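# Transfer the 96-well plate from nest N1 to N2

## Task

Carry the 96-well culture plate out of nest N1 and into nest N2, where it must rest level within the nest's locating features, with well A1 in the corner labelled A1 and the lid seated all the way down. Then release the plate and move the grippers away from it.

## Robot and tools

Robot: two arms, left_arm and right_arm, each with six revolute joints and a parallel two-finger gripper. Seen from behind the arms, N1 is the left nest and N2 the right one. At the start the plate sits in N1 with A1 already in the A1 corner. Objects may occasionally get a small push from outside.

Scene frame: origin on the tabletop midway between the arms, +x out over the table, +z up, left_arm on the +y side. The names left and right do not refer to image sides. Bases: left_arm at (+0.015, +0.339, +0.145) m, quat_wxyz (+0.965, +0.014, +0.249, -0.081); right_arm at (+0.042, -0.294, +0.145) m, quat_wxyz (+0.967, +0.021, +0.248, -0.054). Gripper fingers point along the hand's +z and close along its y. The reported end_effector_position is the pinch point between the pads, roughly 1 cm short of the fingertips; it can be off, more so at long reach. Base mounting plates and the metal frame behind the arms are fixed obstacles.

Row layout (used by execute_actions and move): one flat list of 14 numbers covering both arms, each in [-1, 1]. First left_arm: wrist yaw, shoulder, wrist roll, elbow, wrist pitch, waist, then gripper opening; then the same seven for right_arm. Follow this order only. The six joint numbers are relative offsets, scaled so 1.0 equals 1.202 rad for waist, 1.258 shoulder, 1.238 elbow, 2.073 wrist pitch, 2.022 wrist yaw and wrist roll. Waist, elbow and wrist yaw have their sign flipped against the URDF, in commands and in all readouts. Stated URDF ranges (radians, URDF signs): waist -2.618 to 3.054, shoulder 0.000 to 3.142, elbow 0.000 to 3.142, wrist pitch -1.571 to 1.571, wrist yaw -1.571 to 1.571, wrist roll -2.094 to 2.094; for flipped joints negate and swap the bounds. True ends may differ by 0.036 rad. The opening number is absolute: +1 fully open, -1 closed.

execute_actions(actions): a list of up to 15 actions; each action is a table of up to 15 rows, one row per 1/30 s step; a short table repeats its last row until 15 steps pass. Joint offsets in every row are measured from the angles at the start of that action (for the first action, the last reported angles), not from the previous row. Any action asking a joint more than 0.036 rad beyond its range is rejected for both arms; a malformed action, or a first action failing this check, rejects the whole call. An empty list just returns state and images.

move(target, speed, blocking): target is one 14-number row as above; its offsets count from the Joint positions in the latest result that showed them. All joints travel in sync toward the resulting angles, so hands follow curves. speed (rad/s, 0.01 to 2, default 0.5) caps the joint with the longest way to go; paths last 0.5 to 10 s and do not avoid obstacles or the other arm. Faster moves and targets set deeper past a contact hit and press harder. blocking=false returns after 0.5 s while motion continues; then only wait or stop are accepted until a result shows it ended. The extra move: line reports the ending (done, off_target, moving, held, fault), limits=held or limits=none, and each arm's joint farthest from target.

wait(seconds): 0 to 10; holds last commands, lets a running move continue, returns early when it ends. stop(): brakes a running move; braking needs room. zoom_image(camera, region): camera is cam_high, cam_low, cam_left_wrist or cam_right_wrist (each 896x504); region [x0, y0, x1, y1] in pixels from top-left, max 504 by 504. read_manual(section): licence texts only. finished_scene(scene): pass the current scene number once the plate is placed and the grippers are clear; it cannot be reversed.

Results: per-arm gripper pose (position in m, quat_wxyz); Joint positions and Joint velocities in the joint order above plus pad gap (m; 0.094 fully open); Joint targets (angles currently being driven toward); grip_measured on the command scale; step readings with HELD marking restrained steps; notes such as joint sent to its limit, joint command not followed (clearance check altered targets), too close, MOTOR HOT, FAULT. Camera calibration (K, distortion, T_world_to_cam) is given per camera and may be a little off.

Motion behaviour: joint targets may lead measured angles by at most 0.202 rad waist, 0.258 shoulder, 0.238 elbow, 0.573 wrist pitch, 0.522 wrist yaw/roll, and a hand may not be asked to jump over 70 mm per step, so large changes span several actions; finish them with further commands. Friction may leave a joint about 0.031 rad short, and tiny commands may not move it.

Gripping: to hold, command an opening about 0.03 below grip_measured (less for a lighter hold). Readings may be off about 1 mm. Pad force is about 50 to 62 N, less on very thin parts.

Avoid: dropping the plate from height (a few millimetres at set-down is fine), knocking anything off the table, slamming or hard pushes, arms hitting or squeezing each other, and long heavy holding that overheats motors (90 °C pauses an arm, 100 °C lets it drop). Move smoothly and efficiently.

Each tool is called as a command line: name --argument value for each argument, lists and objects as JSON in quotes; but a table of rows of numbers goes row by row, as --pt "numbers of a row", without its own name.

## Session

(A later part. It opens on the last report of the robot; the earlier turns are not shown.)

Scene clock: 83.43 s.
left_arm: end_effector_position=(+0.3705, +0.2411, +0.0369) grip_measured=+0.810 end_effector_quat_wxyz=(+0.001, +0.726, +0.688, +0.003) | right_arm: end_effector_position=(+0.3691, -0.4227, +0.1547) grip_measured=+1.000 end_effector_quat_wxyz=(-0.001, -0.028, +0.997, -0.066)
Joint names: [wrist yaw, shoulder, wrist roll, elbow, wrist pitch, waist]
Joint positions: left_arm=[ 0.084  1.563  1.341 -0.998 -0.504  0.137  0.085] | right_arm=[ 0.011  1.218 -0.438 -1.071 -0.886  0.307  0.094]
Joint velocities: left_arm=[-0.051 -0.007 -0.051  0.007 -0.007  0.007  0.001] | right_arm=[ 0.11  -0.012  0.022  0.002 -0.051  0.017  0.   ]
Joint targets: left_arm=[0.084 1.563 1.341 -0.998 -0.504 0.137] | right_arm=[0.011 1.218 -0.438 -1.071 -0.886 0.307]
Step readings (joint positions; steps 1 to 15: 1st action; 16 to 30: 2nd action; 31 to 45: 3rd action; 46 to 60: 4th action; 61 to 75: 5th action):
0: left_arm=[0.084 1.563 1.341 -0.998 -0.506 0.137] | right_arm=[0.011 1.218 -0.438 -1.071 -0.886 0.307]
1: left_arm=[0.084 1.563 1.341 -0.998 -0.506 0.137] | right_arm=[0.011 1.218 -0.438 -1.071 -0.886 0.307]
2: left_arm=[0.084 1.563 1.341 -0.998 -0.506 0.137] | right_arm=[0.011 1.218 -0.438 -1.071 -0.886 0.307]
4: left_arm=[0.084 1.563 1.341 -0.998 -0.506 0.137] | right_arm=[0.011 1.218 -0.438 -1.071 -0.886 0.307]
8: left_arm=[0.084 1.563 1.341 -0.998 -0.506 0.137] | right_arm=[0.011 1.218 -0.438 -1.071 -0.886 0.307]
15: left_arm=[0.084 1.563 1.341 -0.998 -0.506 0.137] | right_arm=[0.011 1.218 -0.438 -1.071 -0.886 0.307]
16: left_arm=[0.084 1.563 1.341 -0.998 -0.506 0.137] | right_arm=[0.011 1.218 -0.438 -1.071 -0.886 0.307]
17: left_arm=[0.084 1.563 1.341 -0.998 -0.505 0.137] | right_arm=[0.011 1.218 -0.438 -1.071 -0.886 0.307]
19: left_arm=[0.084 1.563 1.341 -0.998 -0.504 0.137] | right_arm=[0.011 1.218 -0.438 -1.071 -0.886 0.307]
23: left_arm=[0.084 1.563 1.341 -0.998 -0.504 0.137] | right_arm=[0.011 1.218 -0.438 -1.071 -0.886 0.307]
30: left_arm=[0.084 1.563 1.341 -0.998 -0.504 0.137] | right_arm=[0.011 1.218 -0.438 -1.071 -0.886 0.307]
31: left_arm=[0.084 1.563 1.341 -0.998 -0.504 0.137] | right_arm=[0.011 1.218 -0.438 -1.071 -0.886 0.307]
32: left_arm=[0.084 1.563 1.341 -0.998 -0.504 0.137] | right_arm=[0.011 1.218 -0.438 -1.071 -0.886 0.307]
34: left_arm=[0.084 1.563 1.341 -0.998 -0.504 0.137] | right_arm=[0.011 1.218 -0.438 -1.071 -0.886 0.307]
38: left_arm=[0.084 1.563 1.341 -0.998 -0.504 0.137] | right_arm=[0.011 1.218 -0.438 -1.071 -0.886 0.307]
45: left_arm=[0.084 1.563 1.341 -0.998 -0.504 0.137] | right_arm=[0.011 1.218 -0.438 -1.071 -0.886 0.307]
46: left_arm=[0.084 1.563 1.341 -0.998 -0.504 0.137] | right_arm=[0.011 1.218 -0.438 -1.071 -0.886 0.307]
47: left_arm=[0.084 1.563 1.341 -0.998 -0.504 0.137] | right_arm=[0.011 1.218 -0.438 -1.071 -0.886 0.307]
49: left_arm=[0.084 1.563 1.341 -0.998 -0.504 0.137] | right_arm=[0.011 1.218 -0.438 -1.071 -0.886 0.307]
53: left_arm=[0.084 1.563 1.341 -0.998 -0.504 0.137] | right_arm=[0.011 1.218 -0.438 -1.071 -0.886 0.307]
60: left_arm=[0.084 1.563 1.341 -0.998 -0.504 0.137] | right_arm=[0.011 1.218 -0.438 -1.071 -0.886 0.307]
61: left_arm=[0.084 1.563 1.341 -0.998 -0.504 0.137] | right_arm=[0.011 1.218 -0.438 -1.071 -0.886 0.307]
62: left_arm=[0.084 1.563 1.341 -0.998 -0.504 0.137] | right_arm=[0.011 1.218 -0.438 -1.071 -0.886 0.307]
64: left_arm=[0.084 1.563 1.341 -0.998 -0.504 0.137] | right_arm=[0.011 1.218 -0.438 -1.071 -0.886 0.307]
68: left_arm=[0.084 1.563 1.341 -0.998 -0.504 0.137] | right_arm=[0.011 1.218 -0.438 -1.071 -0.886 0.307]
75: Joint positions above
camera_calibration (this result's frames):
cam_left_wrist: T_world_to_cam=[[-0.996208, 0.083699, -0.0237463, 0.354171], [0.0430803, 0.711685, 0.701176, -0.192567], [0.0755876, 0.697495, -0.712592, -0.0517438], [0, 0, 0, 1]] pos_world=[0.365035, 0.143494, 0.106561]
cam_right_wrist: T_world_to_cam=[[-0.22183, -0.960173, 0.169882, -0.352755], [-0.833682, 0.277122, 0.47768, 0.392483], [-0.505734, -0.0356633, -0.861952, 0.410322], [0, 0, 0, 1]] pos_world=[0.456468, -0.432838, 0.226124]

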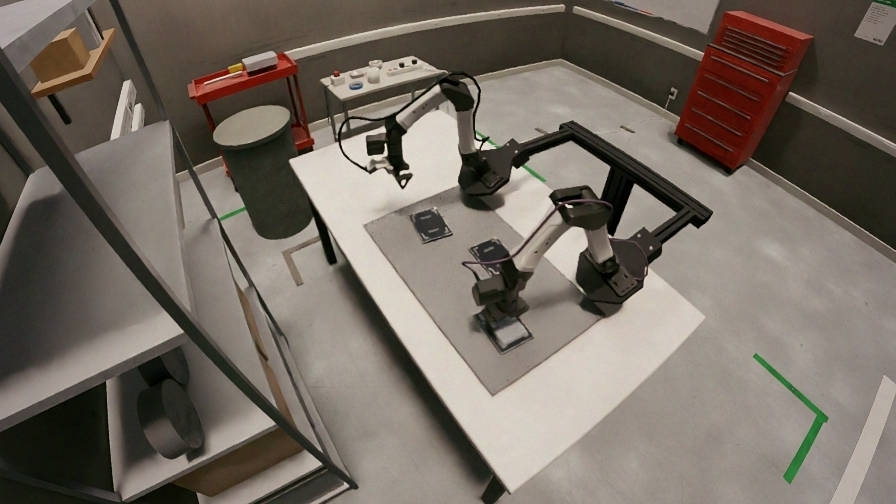

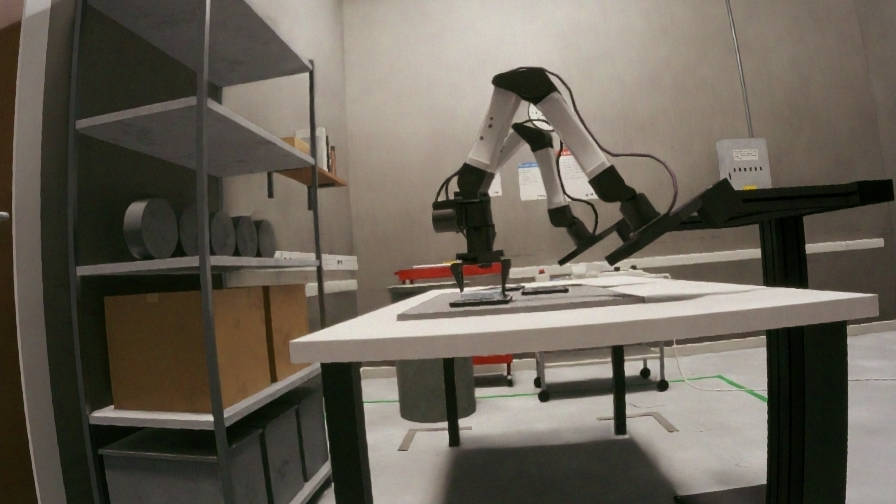

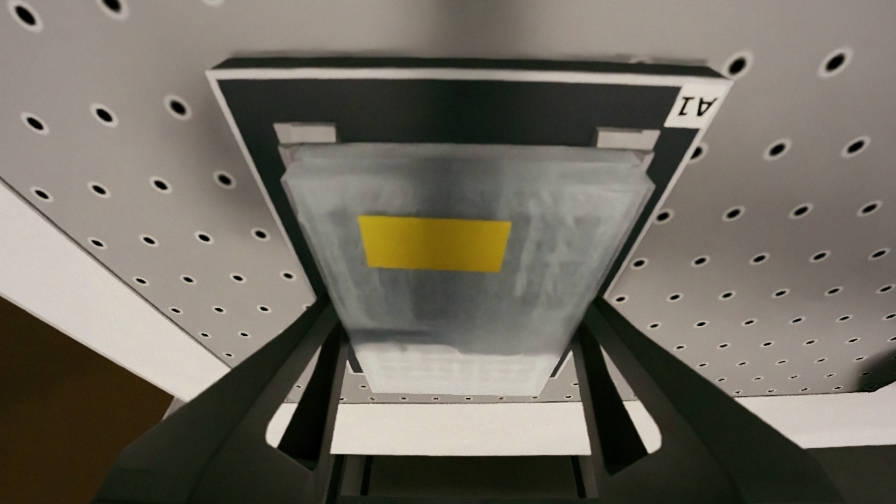

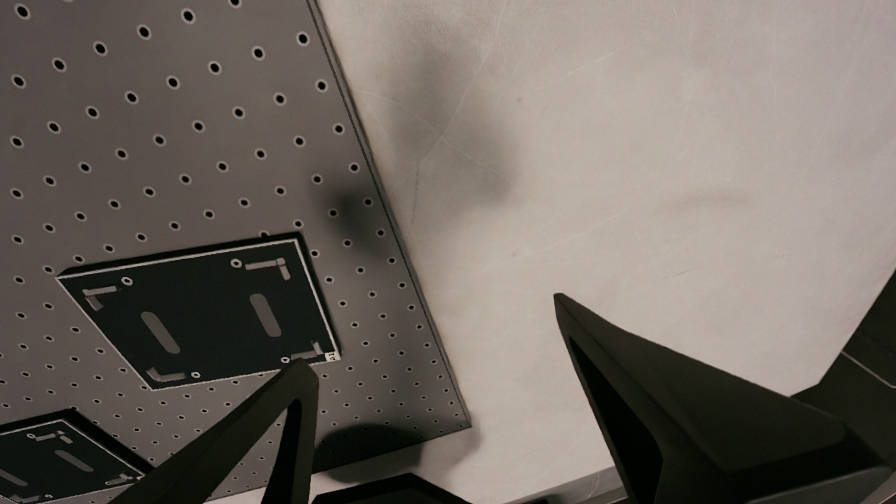

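move --target '[0,-0.095,0,-0.05,-0.078,0,0.765,0,0,0,0,0,0,1]' --speed 0.1

Scene clock: 89.30 s.
left_arm: end_effector_position=(+0.3685, +0.2446, +0.0722) grip_measured=+0.810 end_effector_quat_wxyz=(-0.006, +0.726, +0.687, -0.001) | right_arm: end_effector_position=(+0.3691, -0.4227, +0.1547) grip_measured=+1.000 end_effector_quat_wxyz=(-0.001, -0.028, +0.997, -0.066)
Joint names: [wrist yaw, shoulder, wrist roll, elbow, wrist pitch, waist]
Joint positions: left_arm=[ 0.084  1.469  1.341 -1.038 -0.653  0.137  0.085] | right_arm=[ 0.011  1.218 -0.438 -1.071 -0.886  0.307  0.094]
Joint velocities: left_arm=[ 0.051 -0.002  0.022 -0.022 -0.066  0.007 -0.001] | right_arm=[-0.007 -0.007  0.007  0.007 -0.022 -0.012  0.   ]
Joint targets: left_arm=[0.084 1.443 1.341 -1.060 -0.666 0.137] | right_arm=[0.011 1.218 -0.438 -1.071 -0.886 0.307]
move: off_target (left_arm); limits=none; left_arm: farthest joint: the shoulder, 0.025 radians from its target (0.120 radians at the start); right_arm: farthest joint: the waist, 0.000 radians from its target (0.000 radians at the start)
camera_calibration (this result's frames):
cam_left_wrist: T_world_to_cam=[[-0.996342, 0.0849118, -0.00958323, 0.3515], [0.0536403, 0.708791, 0.703376, -0.223071], [0.0665174, 0.700289, -0.710754, -0.0263464], [0, 0, 0, 1]] pos_world=[0.363932, 0.146715, 0.141546]
cam_right_wrist: T_world_to_cam=[[-0.22183, -0.960173, 0.169882, -0.352755], [-0.833682, 0.277122, 0.47768, 0.392483], [-0.505734, -0.0356633, -0.861952, 0.410322], [0, 0, 0, 1]] pos_world=[0.456468, -0.432838, 0.226124]

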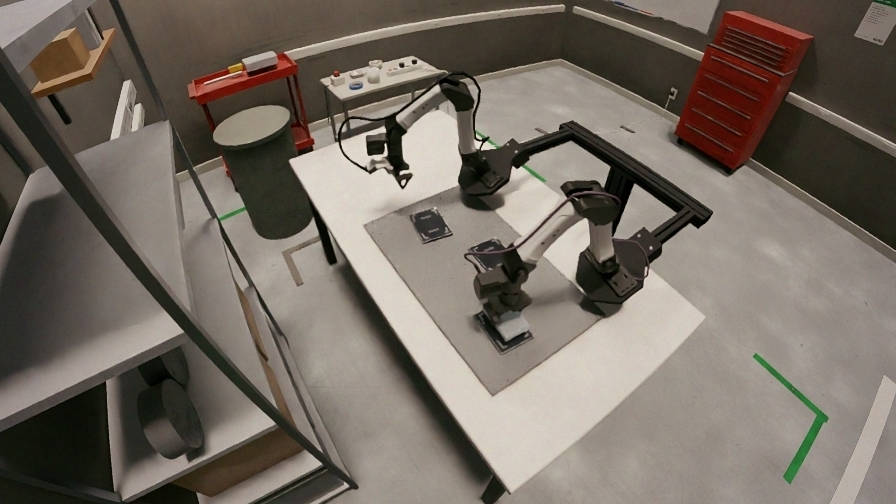

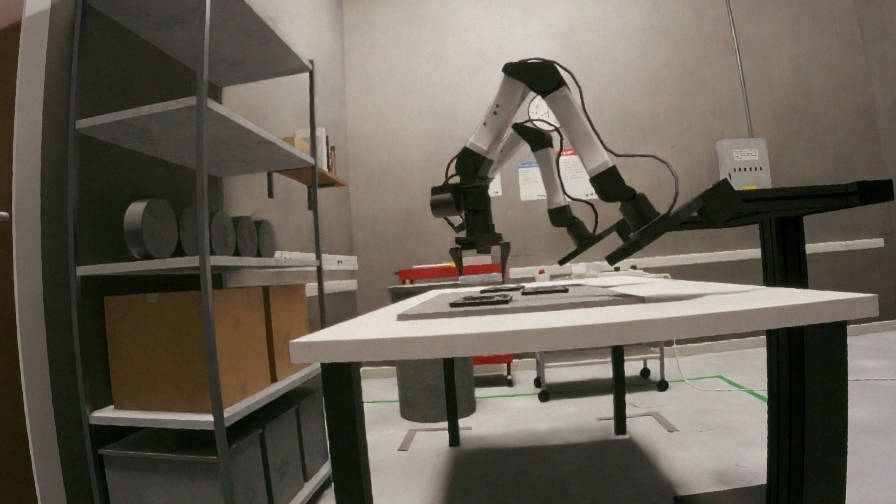

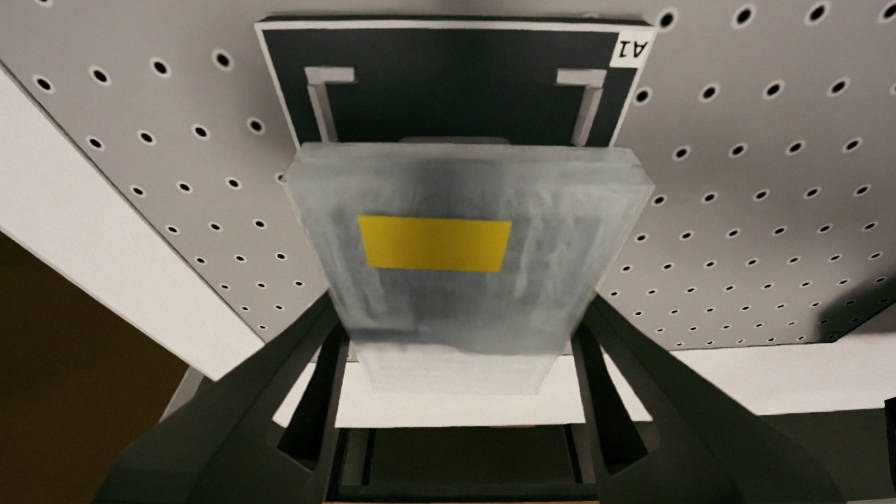

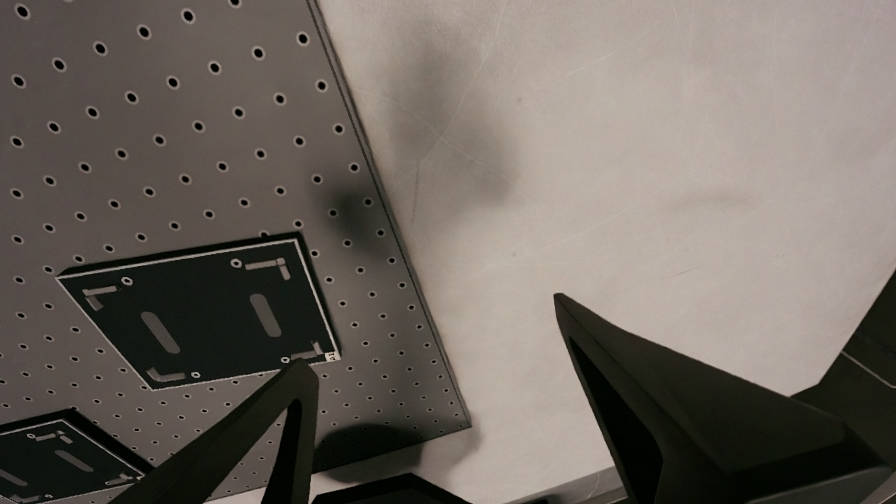

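move --target '[0.175,0.225,-0.422,-0.15,-0.05,0.745,0.765,0,0,0,0,0,0,1]' --speed 0.35

Scene clock: 110.63 s.
left_arm: end_effector_position=(+0.2260, +0.0201, +0.0943) grip_measured=+0.810 end_effector_quat_wxyz=(+0.008, +0.724, +0.690, -0.004) | right_arm: end_effector_position=(+0.3691, -0.4227, +0.1547) grip_measured=+1.000 end_effector_quat_wxyz=(-0.001, -0.028, +0.997, -0.066)
Joint names: [wrist yaw, shoulder, wrist roll, elbow, wrist pitch, waist]
Joint positions: left_arm=[ 0.43   1.742  0.494 -1.2   -0.744  1.023  0.085] | right_arm=[ 0.011  1.218 -0.438 -1.071 -0.886  0.307  0.094]
Joint velocities: left_arm=[0.051 0.007 0.022 0.027 0.007 0.002 0.   ] | right_arm=[ 0.051 -0.007  0.037 -0.002 -0.022  0.002  0.   ]
Joint targets: left_arm=[0.438 1.752 0.488 -1.224 -0.757 1.032] | right_arm=[0.011 1.218 -0.438 -1.071 -0.886 0.307]
move: off_target (left_arm); limits=none; left_arm: farthest joint: the elbow, 0.023 radians from its target (0.185 radians at the start); right_arm: farthest joint: the waist, 0.000 radians from its target (0.000 radians at the start)
camera_calibration (this result's frames):
cam_left_wrist: T_world_to_cam=[[-0.996728, 0.0768352, -0.0250993, 0.230425], [0.0386271, 0.725533, 0.687102, -0.0672326], [0.071004, 0.683885, -0.726127, 0.156827], [0, 0, 0, 1]] pos_world=[0.221133, -0.0761769, 0.165855]
cam_right_wrist: T_world_to_cam=[[-0.22183, -0.960173, 0.169882, -0.352755], [-0.833682, 0.277122, 0.47768, 0.392483], [-0.505734, -0.0356633, -0.861952, 0.410322], [0, 0, 0, 1]] pos_world=[0.456468, -0.432838, 0.226124]

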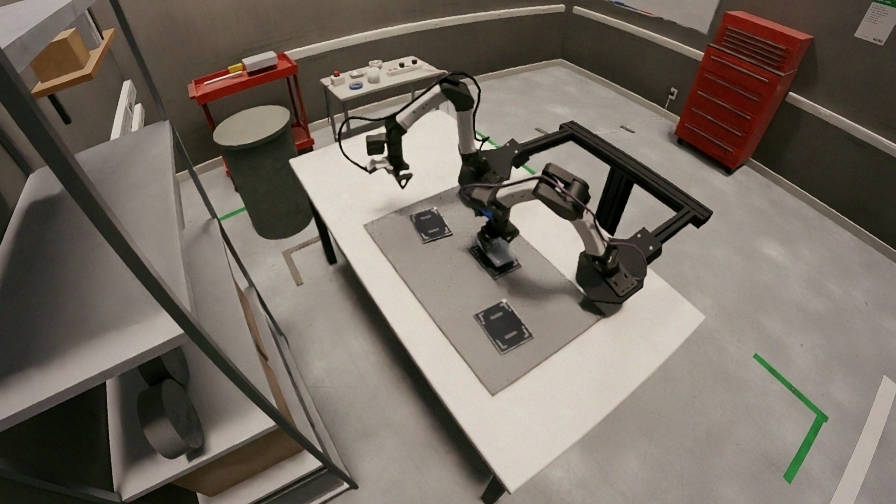

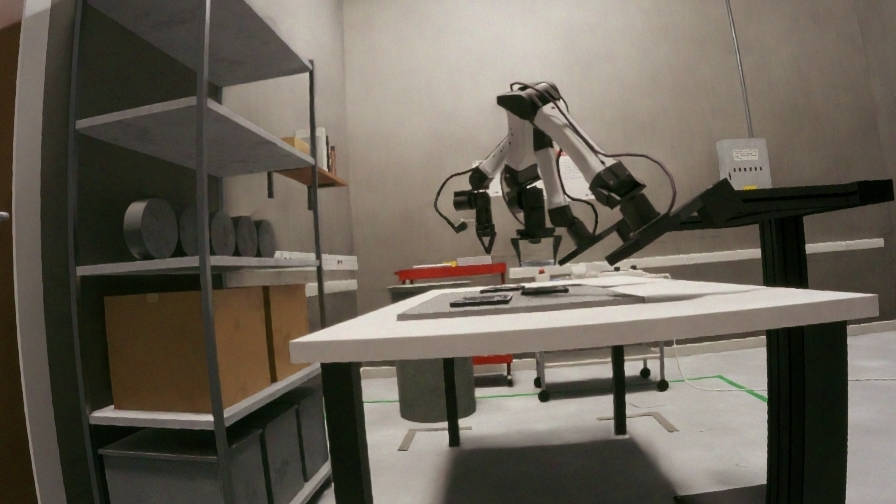

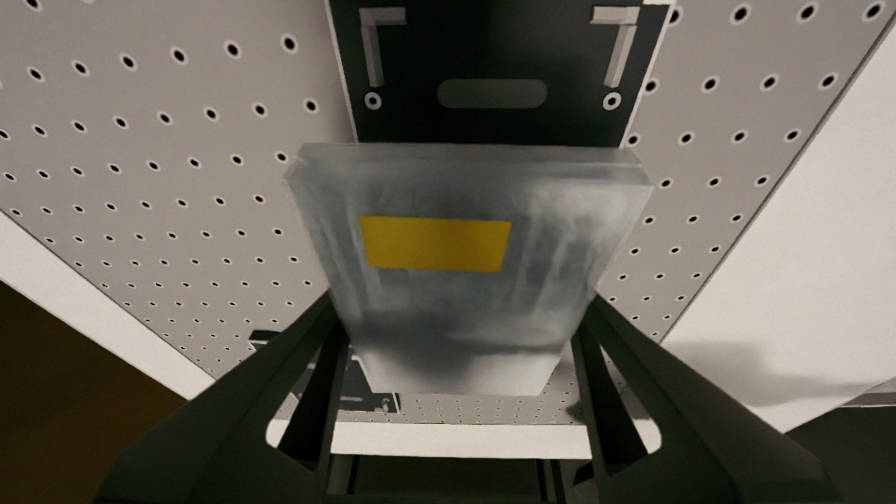

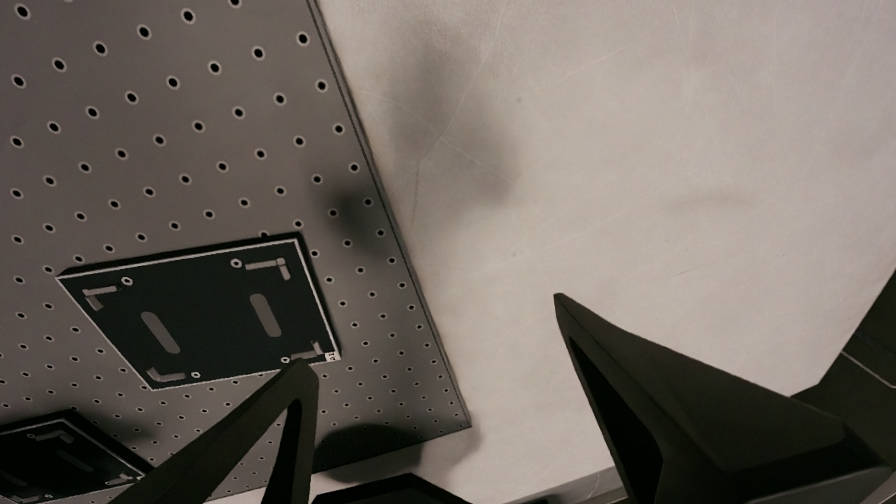

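move --target '[0,0.09,-0.012,0,0.056,0.025,0.765,0,0,0,0,0,0,1]' --speed 0.1

Scene clock: 123.33 s.
left_arm: end_effector_position=(+0.2117, +0.0026, +0.0656) grip_measured=+0.810 end_effector_quat_wxyz=(+0.010, +0.722, +0.692, -0.007) | right_arm: end_effector_position=(+0.3691, -0.4227, +0.1547) grip_measured=+1.000 end_effector_quat_wxyz=(-0.001, -0.028, +0.997, -0.066)
Joint names: [wrist yaw, shoulder, wrist roll, elbow, wrist pitch, waist]
Joint positions: left_arm=[ 0.43   1.846  0.475 -1.2   -0.642  1.04   0.085] | right_arm=[ 0.011  1.218 -0.438 -1.071 -0.886  0.307  0.094]
Joint velocities: left_arm=[ 0.022 -0.002  0.051 -0.017 -0.022  0.012 -0.001] | right_arm=[-0.022 -0.007 -0.037 -0.017  0.066  0.017  0.   ]
Joint targets: left_arm=[0.430 1.855 0.470 -1.200 -0.628 1.054] | right_arm=[0.011 1.218 -0.438 -1.071 -0.886 0.307]
move: done; limits=none; left_arm: farthest joint: the wrist pitch, 0.014 radians from its target (0.116 radians at the start); right_arm: farthest joint: the waist, 0.000 radians from its target (0.000 radians at the start)
camera_calibration (this result's frames):
cam_left_wrist: T_world_to_cam=[[-0.99705, 0.0729506, -0.0238804, 0.21682], [0.037091, 0.730249, 0.682173, -0.0336459], [0.0672035, 0.679275, -0.730801, 0.150092], [0, 0, 0, 1]] pos_world=[0.207342, -0.0932009, 0.137817]
cam_right_wrist: T_world_to_cam=[[-0.22183, -0.960173, 0.169882, -0.352755], [-0.833682, 0.277122, 0.47768, 0.392483], [-0.505734, -0.0356633, -0.861952, 0.410322], [0, 0, 0, 1]] pos_world=[0.456468, -0.432838, 0.226124]

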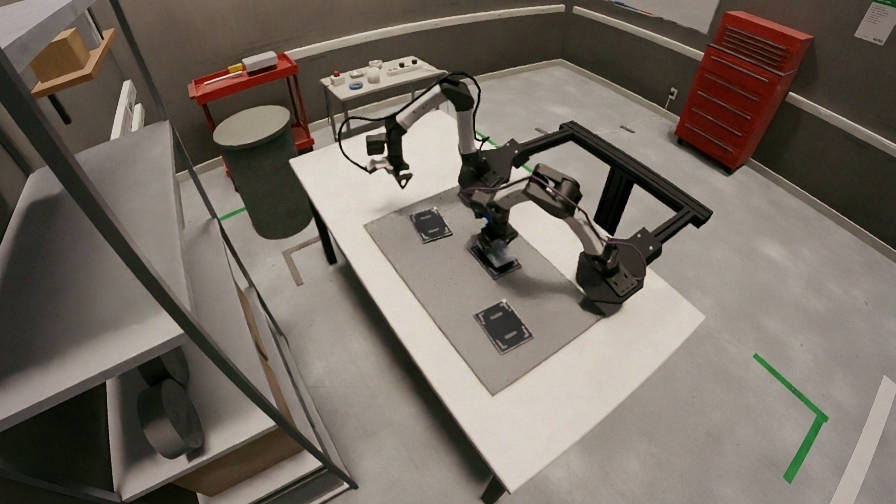

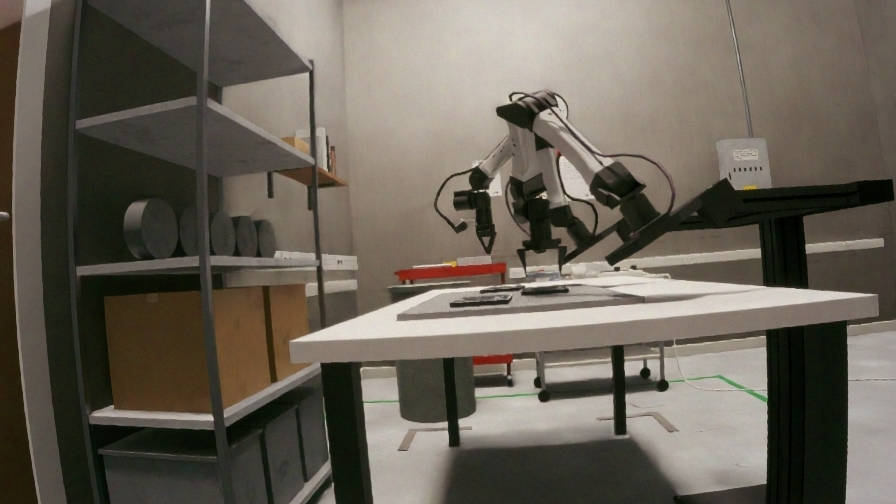

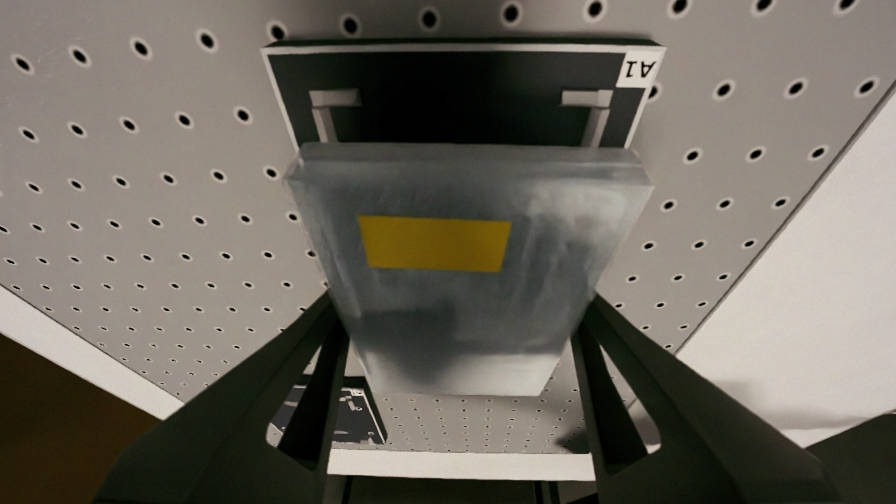

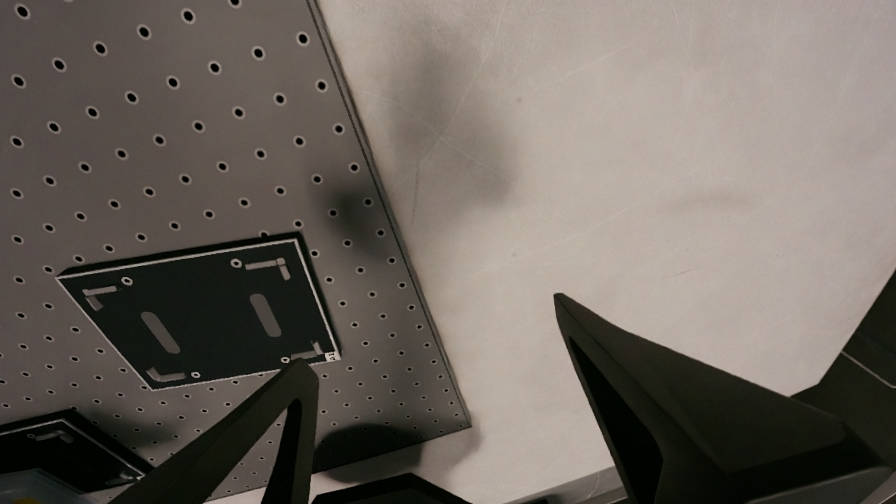

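move --target '[-0.008,0.04,0.008,0.03,0.03,-0.04,0.765,0,0,0,0,0,0,1]' --speed 0.05

Scene clock: 129.73 s.
left_arm: end_effector_position=(+0.2138, +0.0114, +0.0437) grip_measured=+0.810 end_effector_quat_wxyz=(-0.004, +0.715, +0.699, -0.002) | right_arm: end_effector_position=(+0.3691, -0.4227, +0.1547) grip_measured=+1.000 end_effector_quat_wxyz=(-0.001, -0.028, +0.997, -0.066)
Joint names: [wrist yaw, shoulder, wrist roll, elbow, wrist pitch, waist]
Joint positions: left_arm=[ 0.42   1.886  0.486 -1.178 -0.592  0.999  0.085] | right_arm=[ 0.011  1.218 -0.438 -1.071 -0.886  0.307  0.094]
Joint velocities: left_arm=[ 0.022 -0.007 -0.022  0.017 -0.066 -0.002 -0.001] | right_arm=[-0.007 -0.002 -0.051  0.007  0.051  0.007  0.   ]
Joint targets: left_arm=[0.414 1.896 0.491 -1.163 -0.579 0.992] | right_arm=[0.011 1.218 -0.438 -1.071 -0.886 0.307]
move: done; limits=none; left_arm: farthest joint: the elbow, 0.015 radians from its target (0.037 radians at the start); right_arm: farthest joint: the waist, 0.000 radians from its target (0.000 radians at the start)
camera_calibration (this result's frames):
cam_left_wrist: T_world_to_cam=[[-0.998507, 0.053541, -0.010779, 0.217767], [0.0306729, 0.713047, 0.700445, -0.024382], [0.0451884, 0.699069, -0.713625, 0.131643], [0, 0, 0, 1]] pos_world=[0.212241, -0.0863016, 0.113369]
cam_right_wrist: T_world_to_cam=[[-0.22183, -0.960173, 0.169882, -0.352755], [-0.833682, 0.277122, 0.47768, 0.392483], [-0.505734, -0.0356633, -0.861952, 0.410322], [0, 0, 0, 1]] pos_world=[0.456468, -0.432838, 0.226124]

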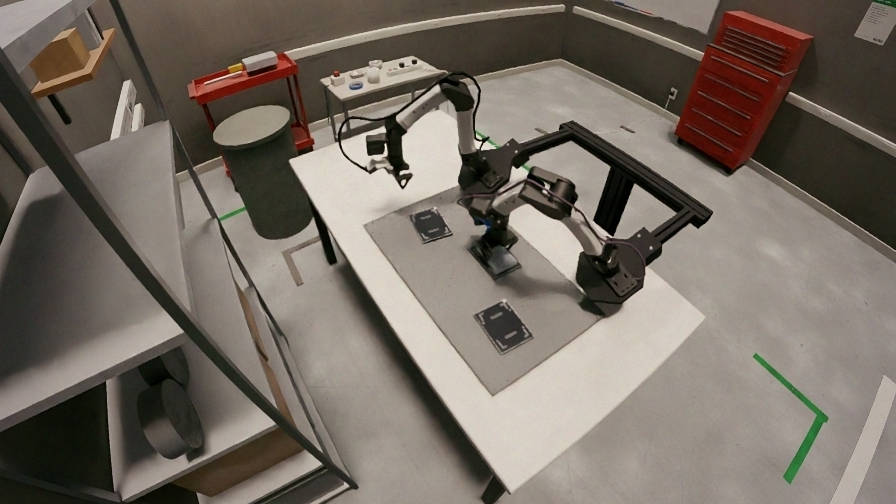

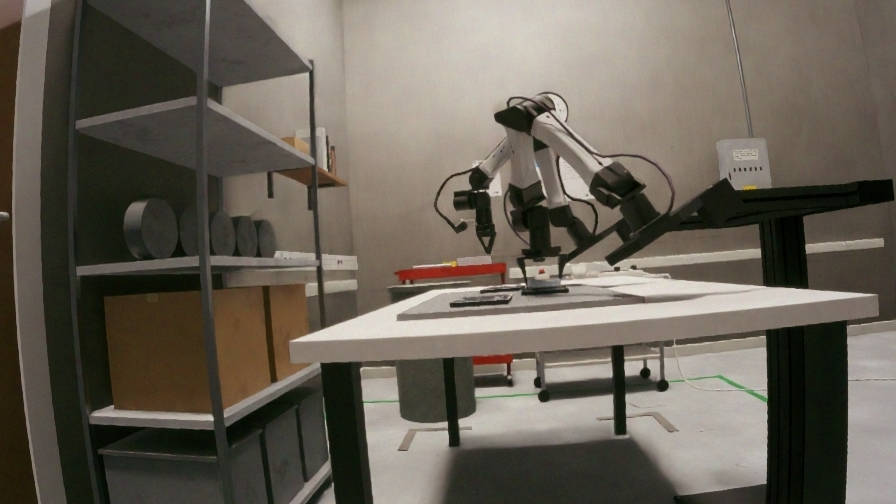

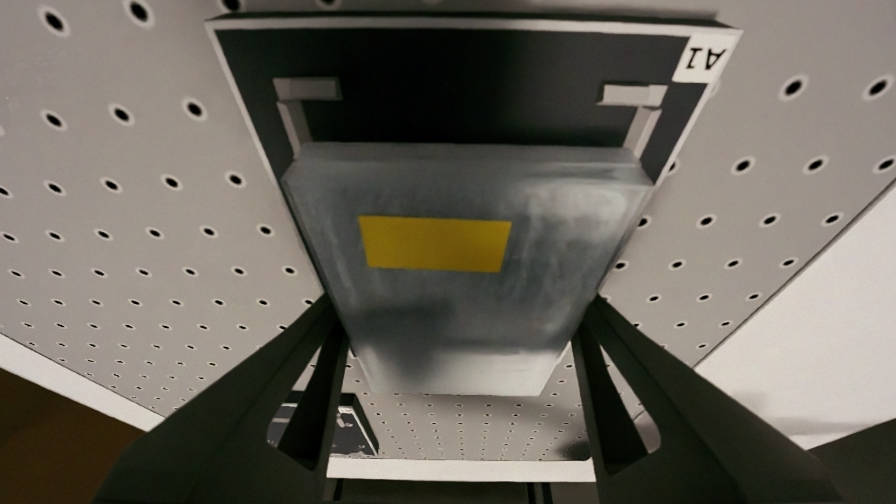

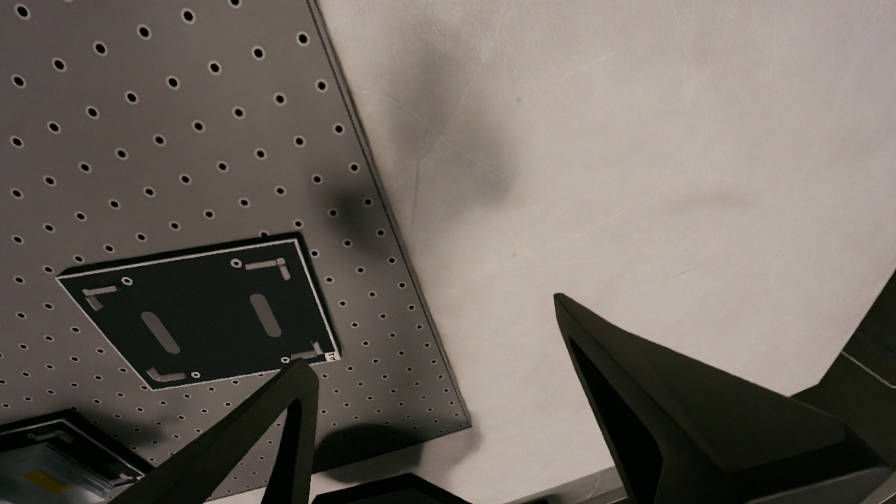

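move --target '[0.008,0.028,-0.015,-0.045,-0.012,0.022,0.765,0,0,0,0,0,0,1]' --speed 0.05

Scene clock: 137.37 s.
left_arm: end_effector_position=(+0.2136, +0.0031, +0.0438) grip_measured=+0.810 end_effector_quat_wxyz=(-0.001, +0.711, +0.703, +0.000) | right_arm: end_effector_position=(+0.3691, -0.4227, +0.1547) grip_measured=+1.000 end_effector_quat_wxyz=(-0.001, -0.028, +0.997, -0.066)
Joint names: [wrist yaw, shoulder, wrist roll, elbow, wrist pitch, waist]
Joint positions: left_arm=[ 0.428  1.91   0.461 -1.212 -0.604  1.012  0.085] | right_arm=[ 0.011  1.218 -0.438 -1.071 -0.886  0.307  0.094]
Joint velocities: left_arm=[-0.007 -0.012 -0.022 -0.002 -0.037 -0.012 -0.   ] | right_arm=[ 0.051  0.012 -0.037  0.017 -0.066 -0.012  0.   ]
Joint targets: left_arm=[0.436 1.921 0.455 -1.234 -0.617 1.025] | right_arm=[0.011 1.218 -0.438 -1.071 -0.886 0.307]
move: off_target (left_arm); limits=none; left_arm: farthest joint: the elbow, 0.022 radians from its target (0.055 radians at the start); right_arm: farthest joint: the waist, 0.000 radians from its target (0.000 radians at the start)
camera_calibration (this result's frames):
cam_left_wrist: T_world_to_cam=[[-0.999038, 0.0404425, -0.0169545, 0.218398], [0.0170268, 0.714027, 0.699911, -0.015629], [0.0404121, 0.698949, -0.714029, 0.138635], [0, 0, 0, 1]] pos_world=[0.212851, -0.094572, 0.113631]
cam_right_wrist: T_world_to_cam=[[-0.22183, -0.960173, 0.169882, -0.352755], [-0.833682, 0.277122, 0.47768, 0.392483], [-0.505734, -0.0356633, -0.861952, 0.410322], [0, 0, 0, 1]] pos_world=[0.456468, -0.432838, 0.226124]

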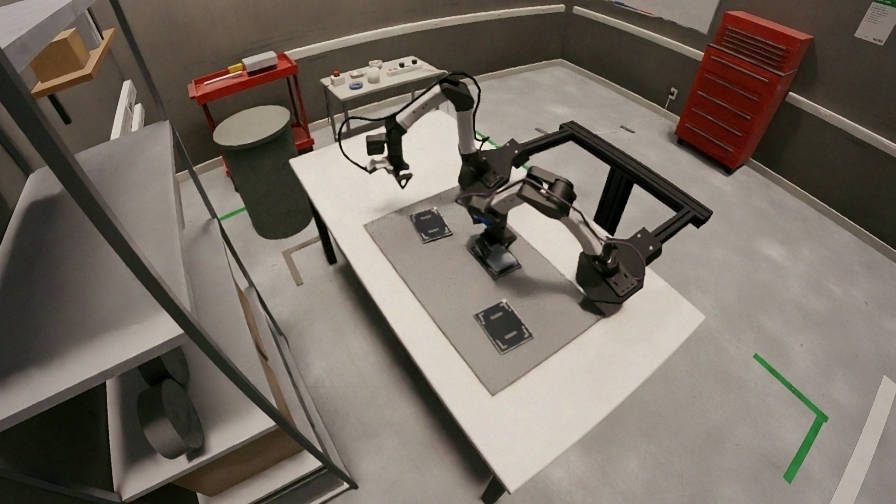

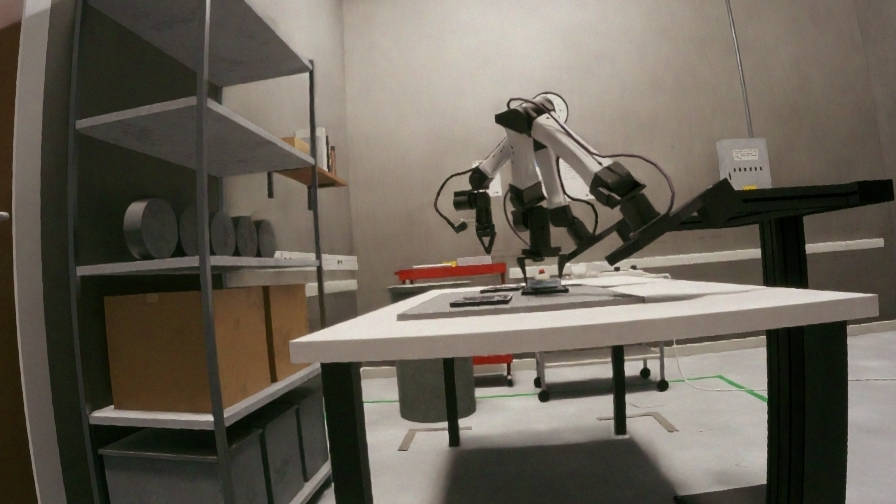

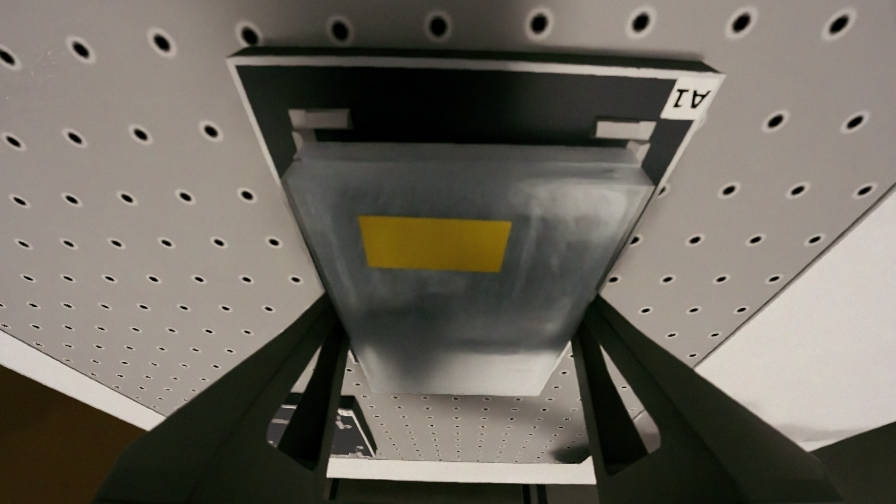

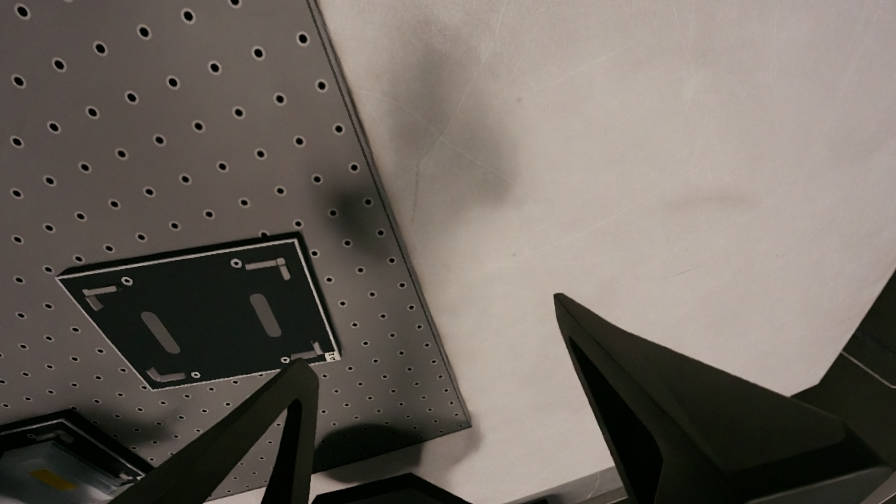

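move --target '[0,0,0.022,0,0,0,0.765,0,0,0,0,0,0,1]' --speed 0.05

zoom_image --camera "cam_left_wrist" --region '[220,40,724,240]'

Scene clock: 146.17 s.
left_arm: end_effector_position=(+0.2135, +0.0032, +0.0438) grip_measured=+0.810 end_effector_quat_wxyz=(-0.002, +0.724, +0.689, +0.000) | right_arm: end_effector_position=(+0.3691, -0.4227, +0.1547) grip_measured=+1.000 end_effector_quat_wxyz=(-0.001, -0.028, +0.997, -0.066)
Joint names: [wrist yaw, shoulder, wrist roll, elbow, wrist pitch, waist]
Joint positions: left_arm=[ 0.428  1.91   0.499 -1.212 -0.604  1.012  0.085] | right_arm=[ 0.011  1.218 -0.438 -1.071 -0.886  0.307  0.094]
Joint velocities: left_arm=[ 0.022 -0.017 -0.066  0.027 -0.081 -0.022 -0.   ] | right_arm=[ 0.007  0.007 -0.007  0.007  0.037 -0.012  0.   ]
Joint targets: left_arm=[0.428 1.910 0.505 -1.212 -0.604 1.012] | right_arm=[0.011 1.218 -0.438 -1.071 -0.886 0.307]
move: done; limits=none; left_arm: farthest joint: the wrist roll, 0.006 radians from its target (0.045 radians at the start); right_arm: farthest joint: the waist, 0.000 radians from its target (0.000 radians at the start)
camera_calibration (this result's frames):
cam_left_wrist: T_world_to_cam=[[-0.99672, 0.0792206, -0.0165378, 0.217676], [0.0450058, 0.712434, 0.700294, -0.021727], [0.0672598, 0.697253, -0.713663, 0.132785], [0, 0, 0, 1]] pos_world=[0.209009, -0.0943499, 0.113579]
cam_right_wrist: T_world_to_cam=[[-0.22183, -0.960173, 0.169882, -0.352755], [-0.833682, 0.277122, 0.47768, 0.392483], [-0.505734, -0.0356633, -0.861952, 0.410322], [0, 0, 0, 1]] pos_world=[0.456468, -0.432838, 0.226124]

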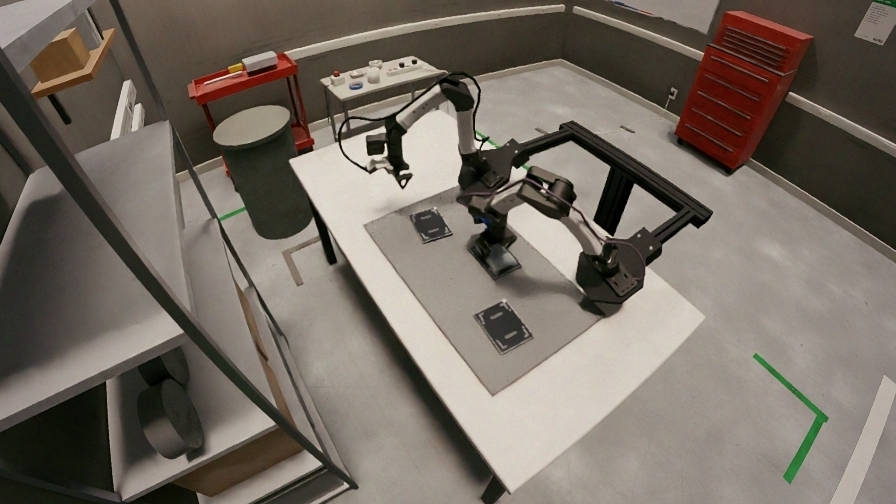

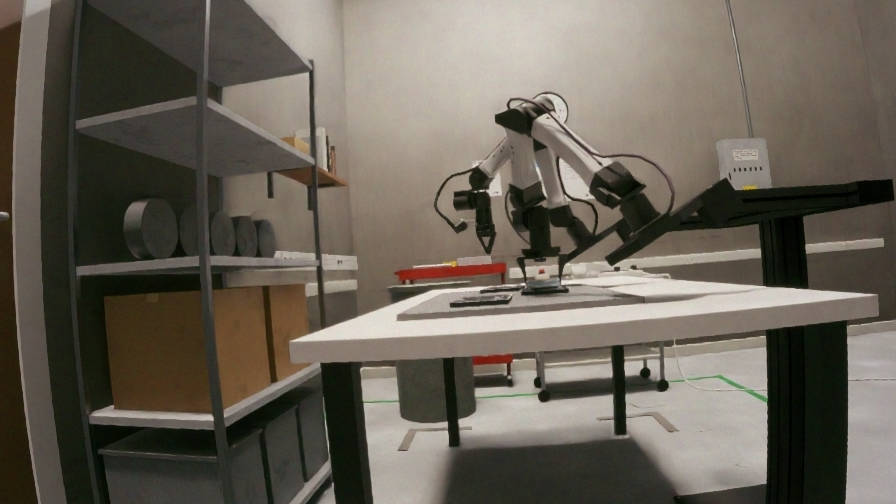

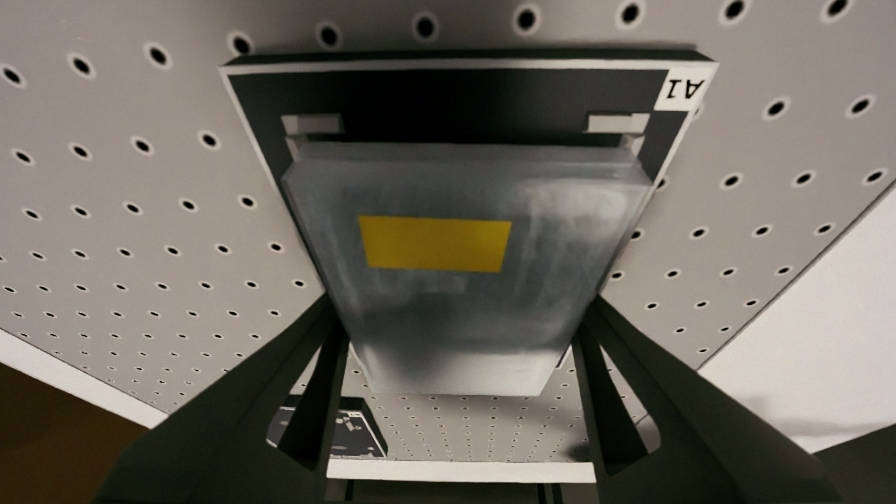

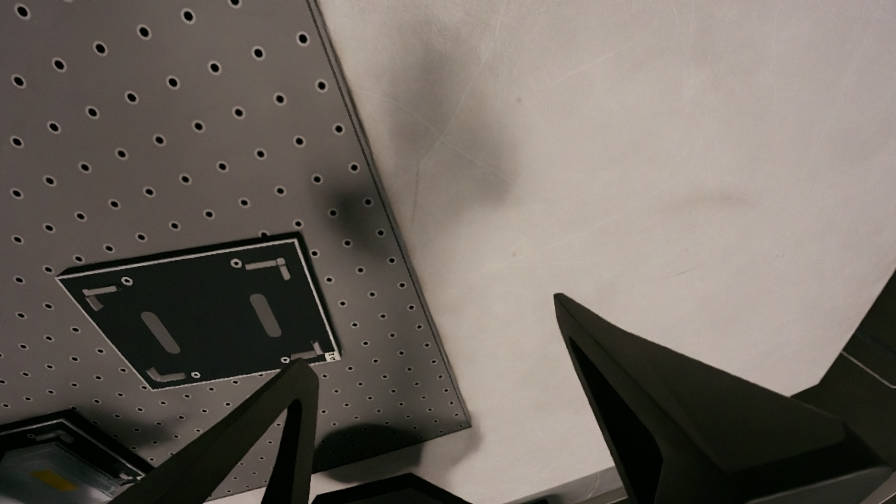

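Region (220, 40, 724, 240) of cam_left_wrist's 896x504 image, scaled by 1.000; it fills the top 200 rows of this view, and the rest is white.

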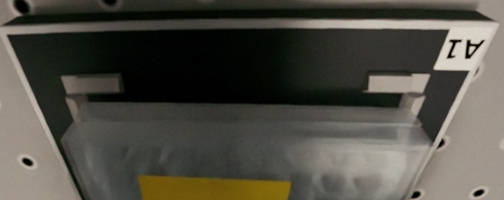

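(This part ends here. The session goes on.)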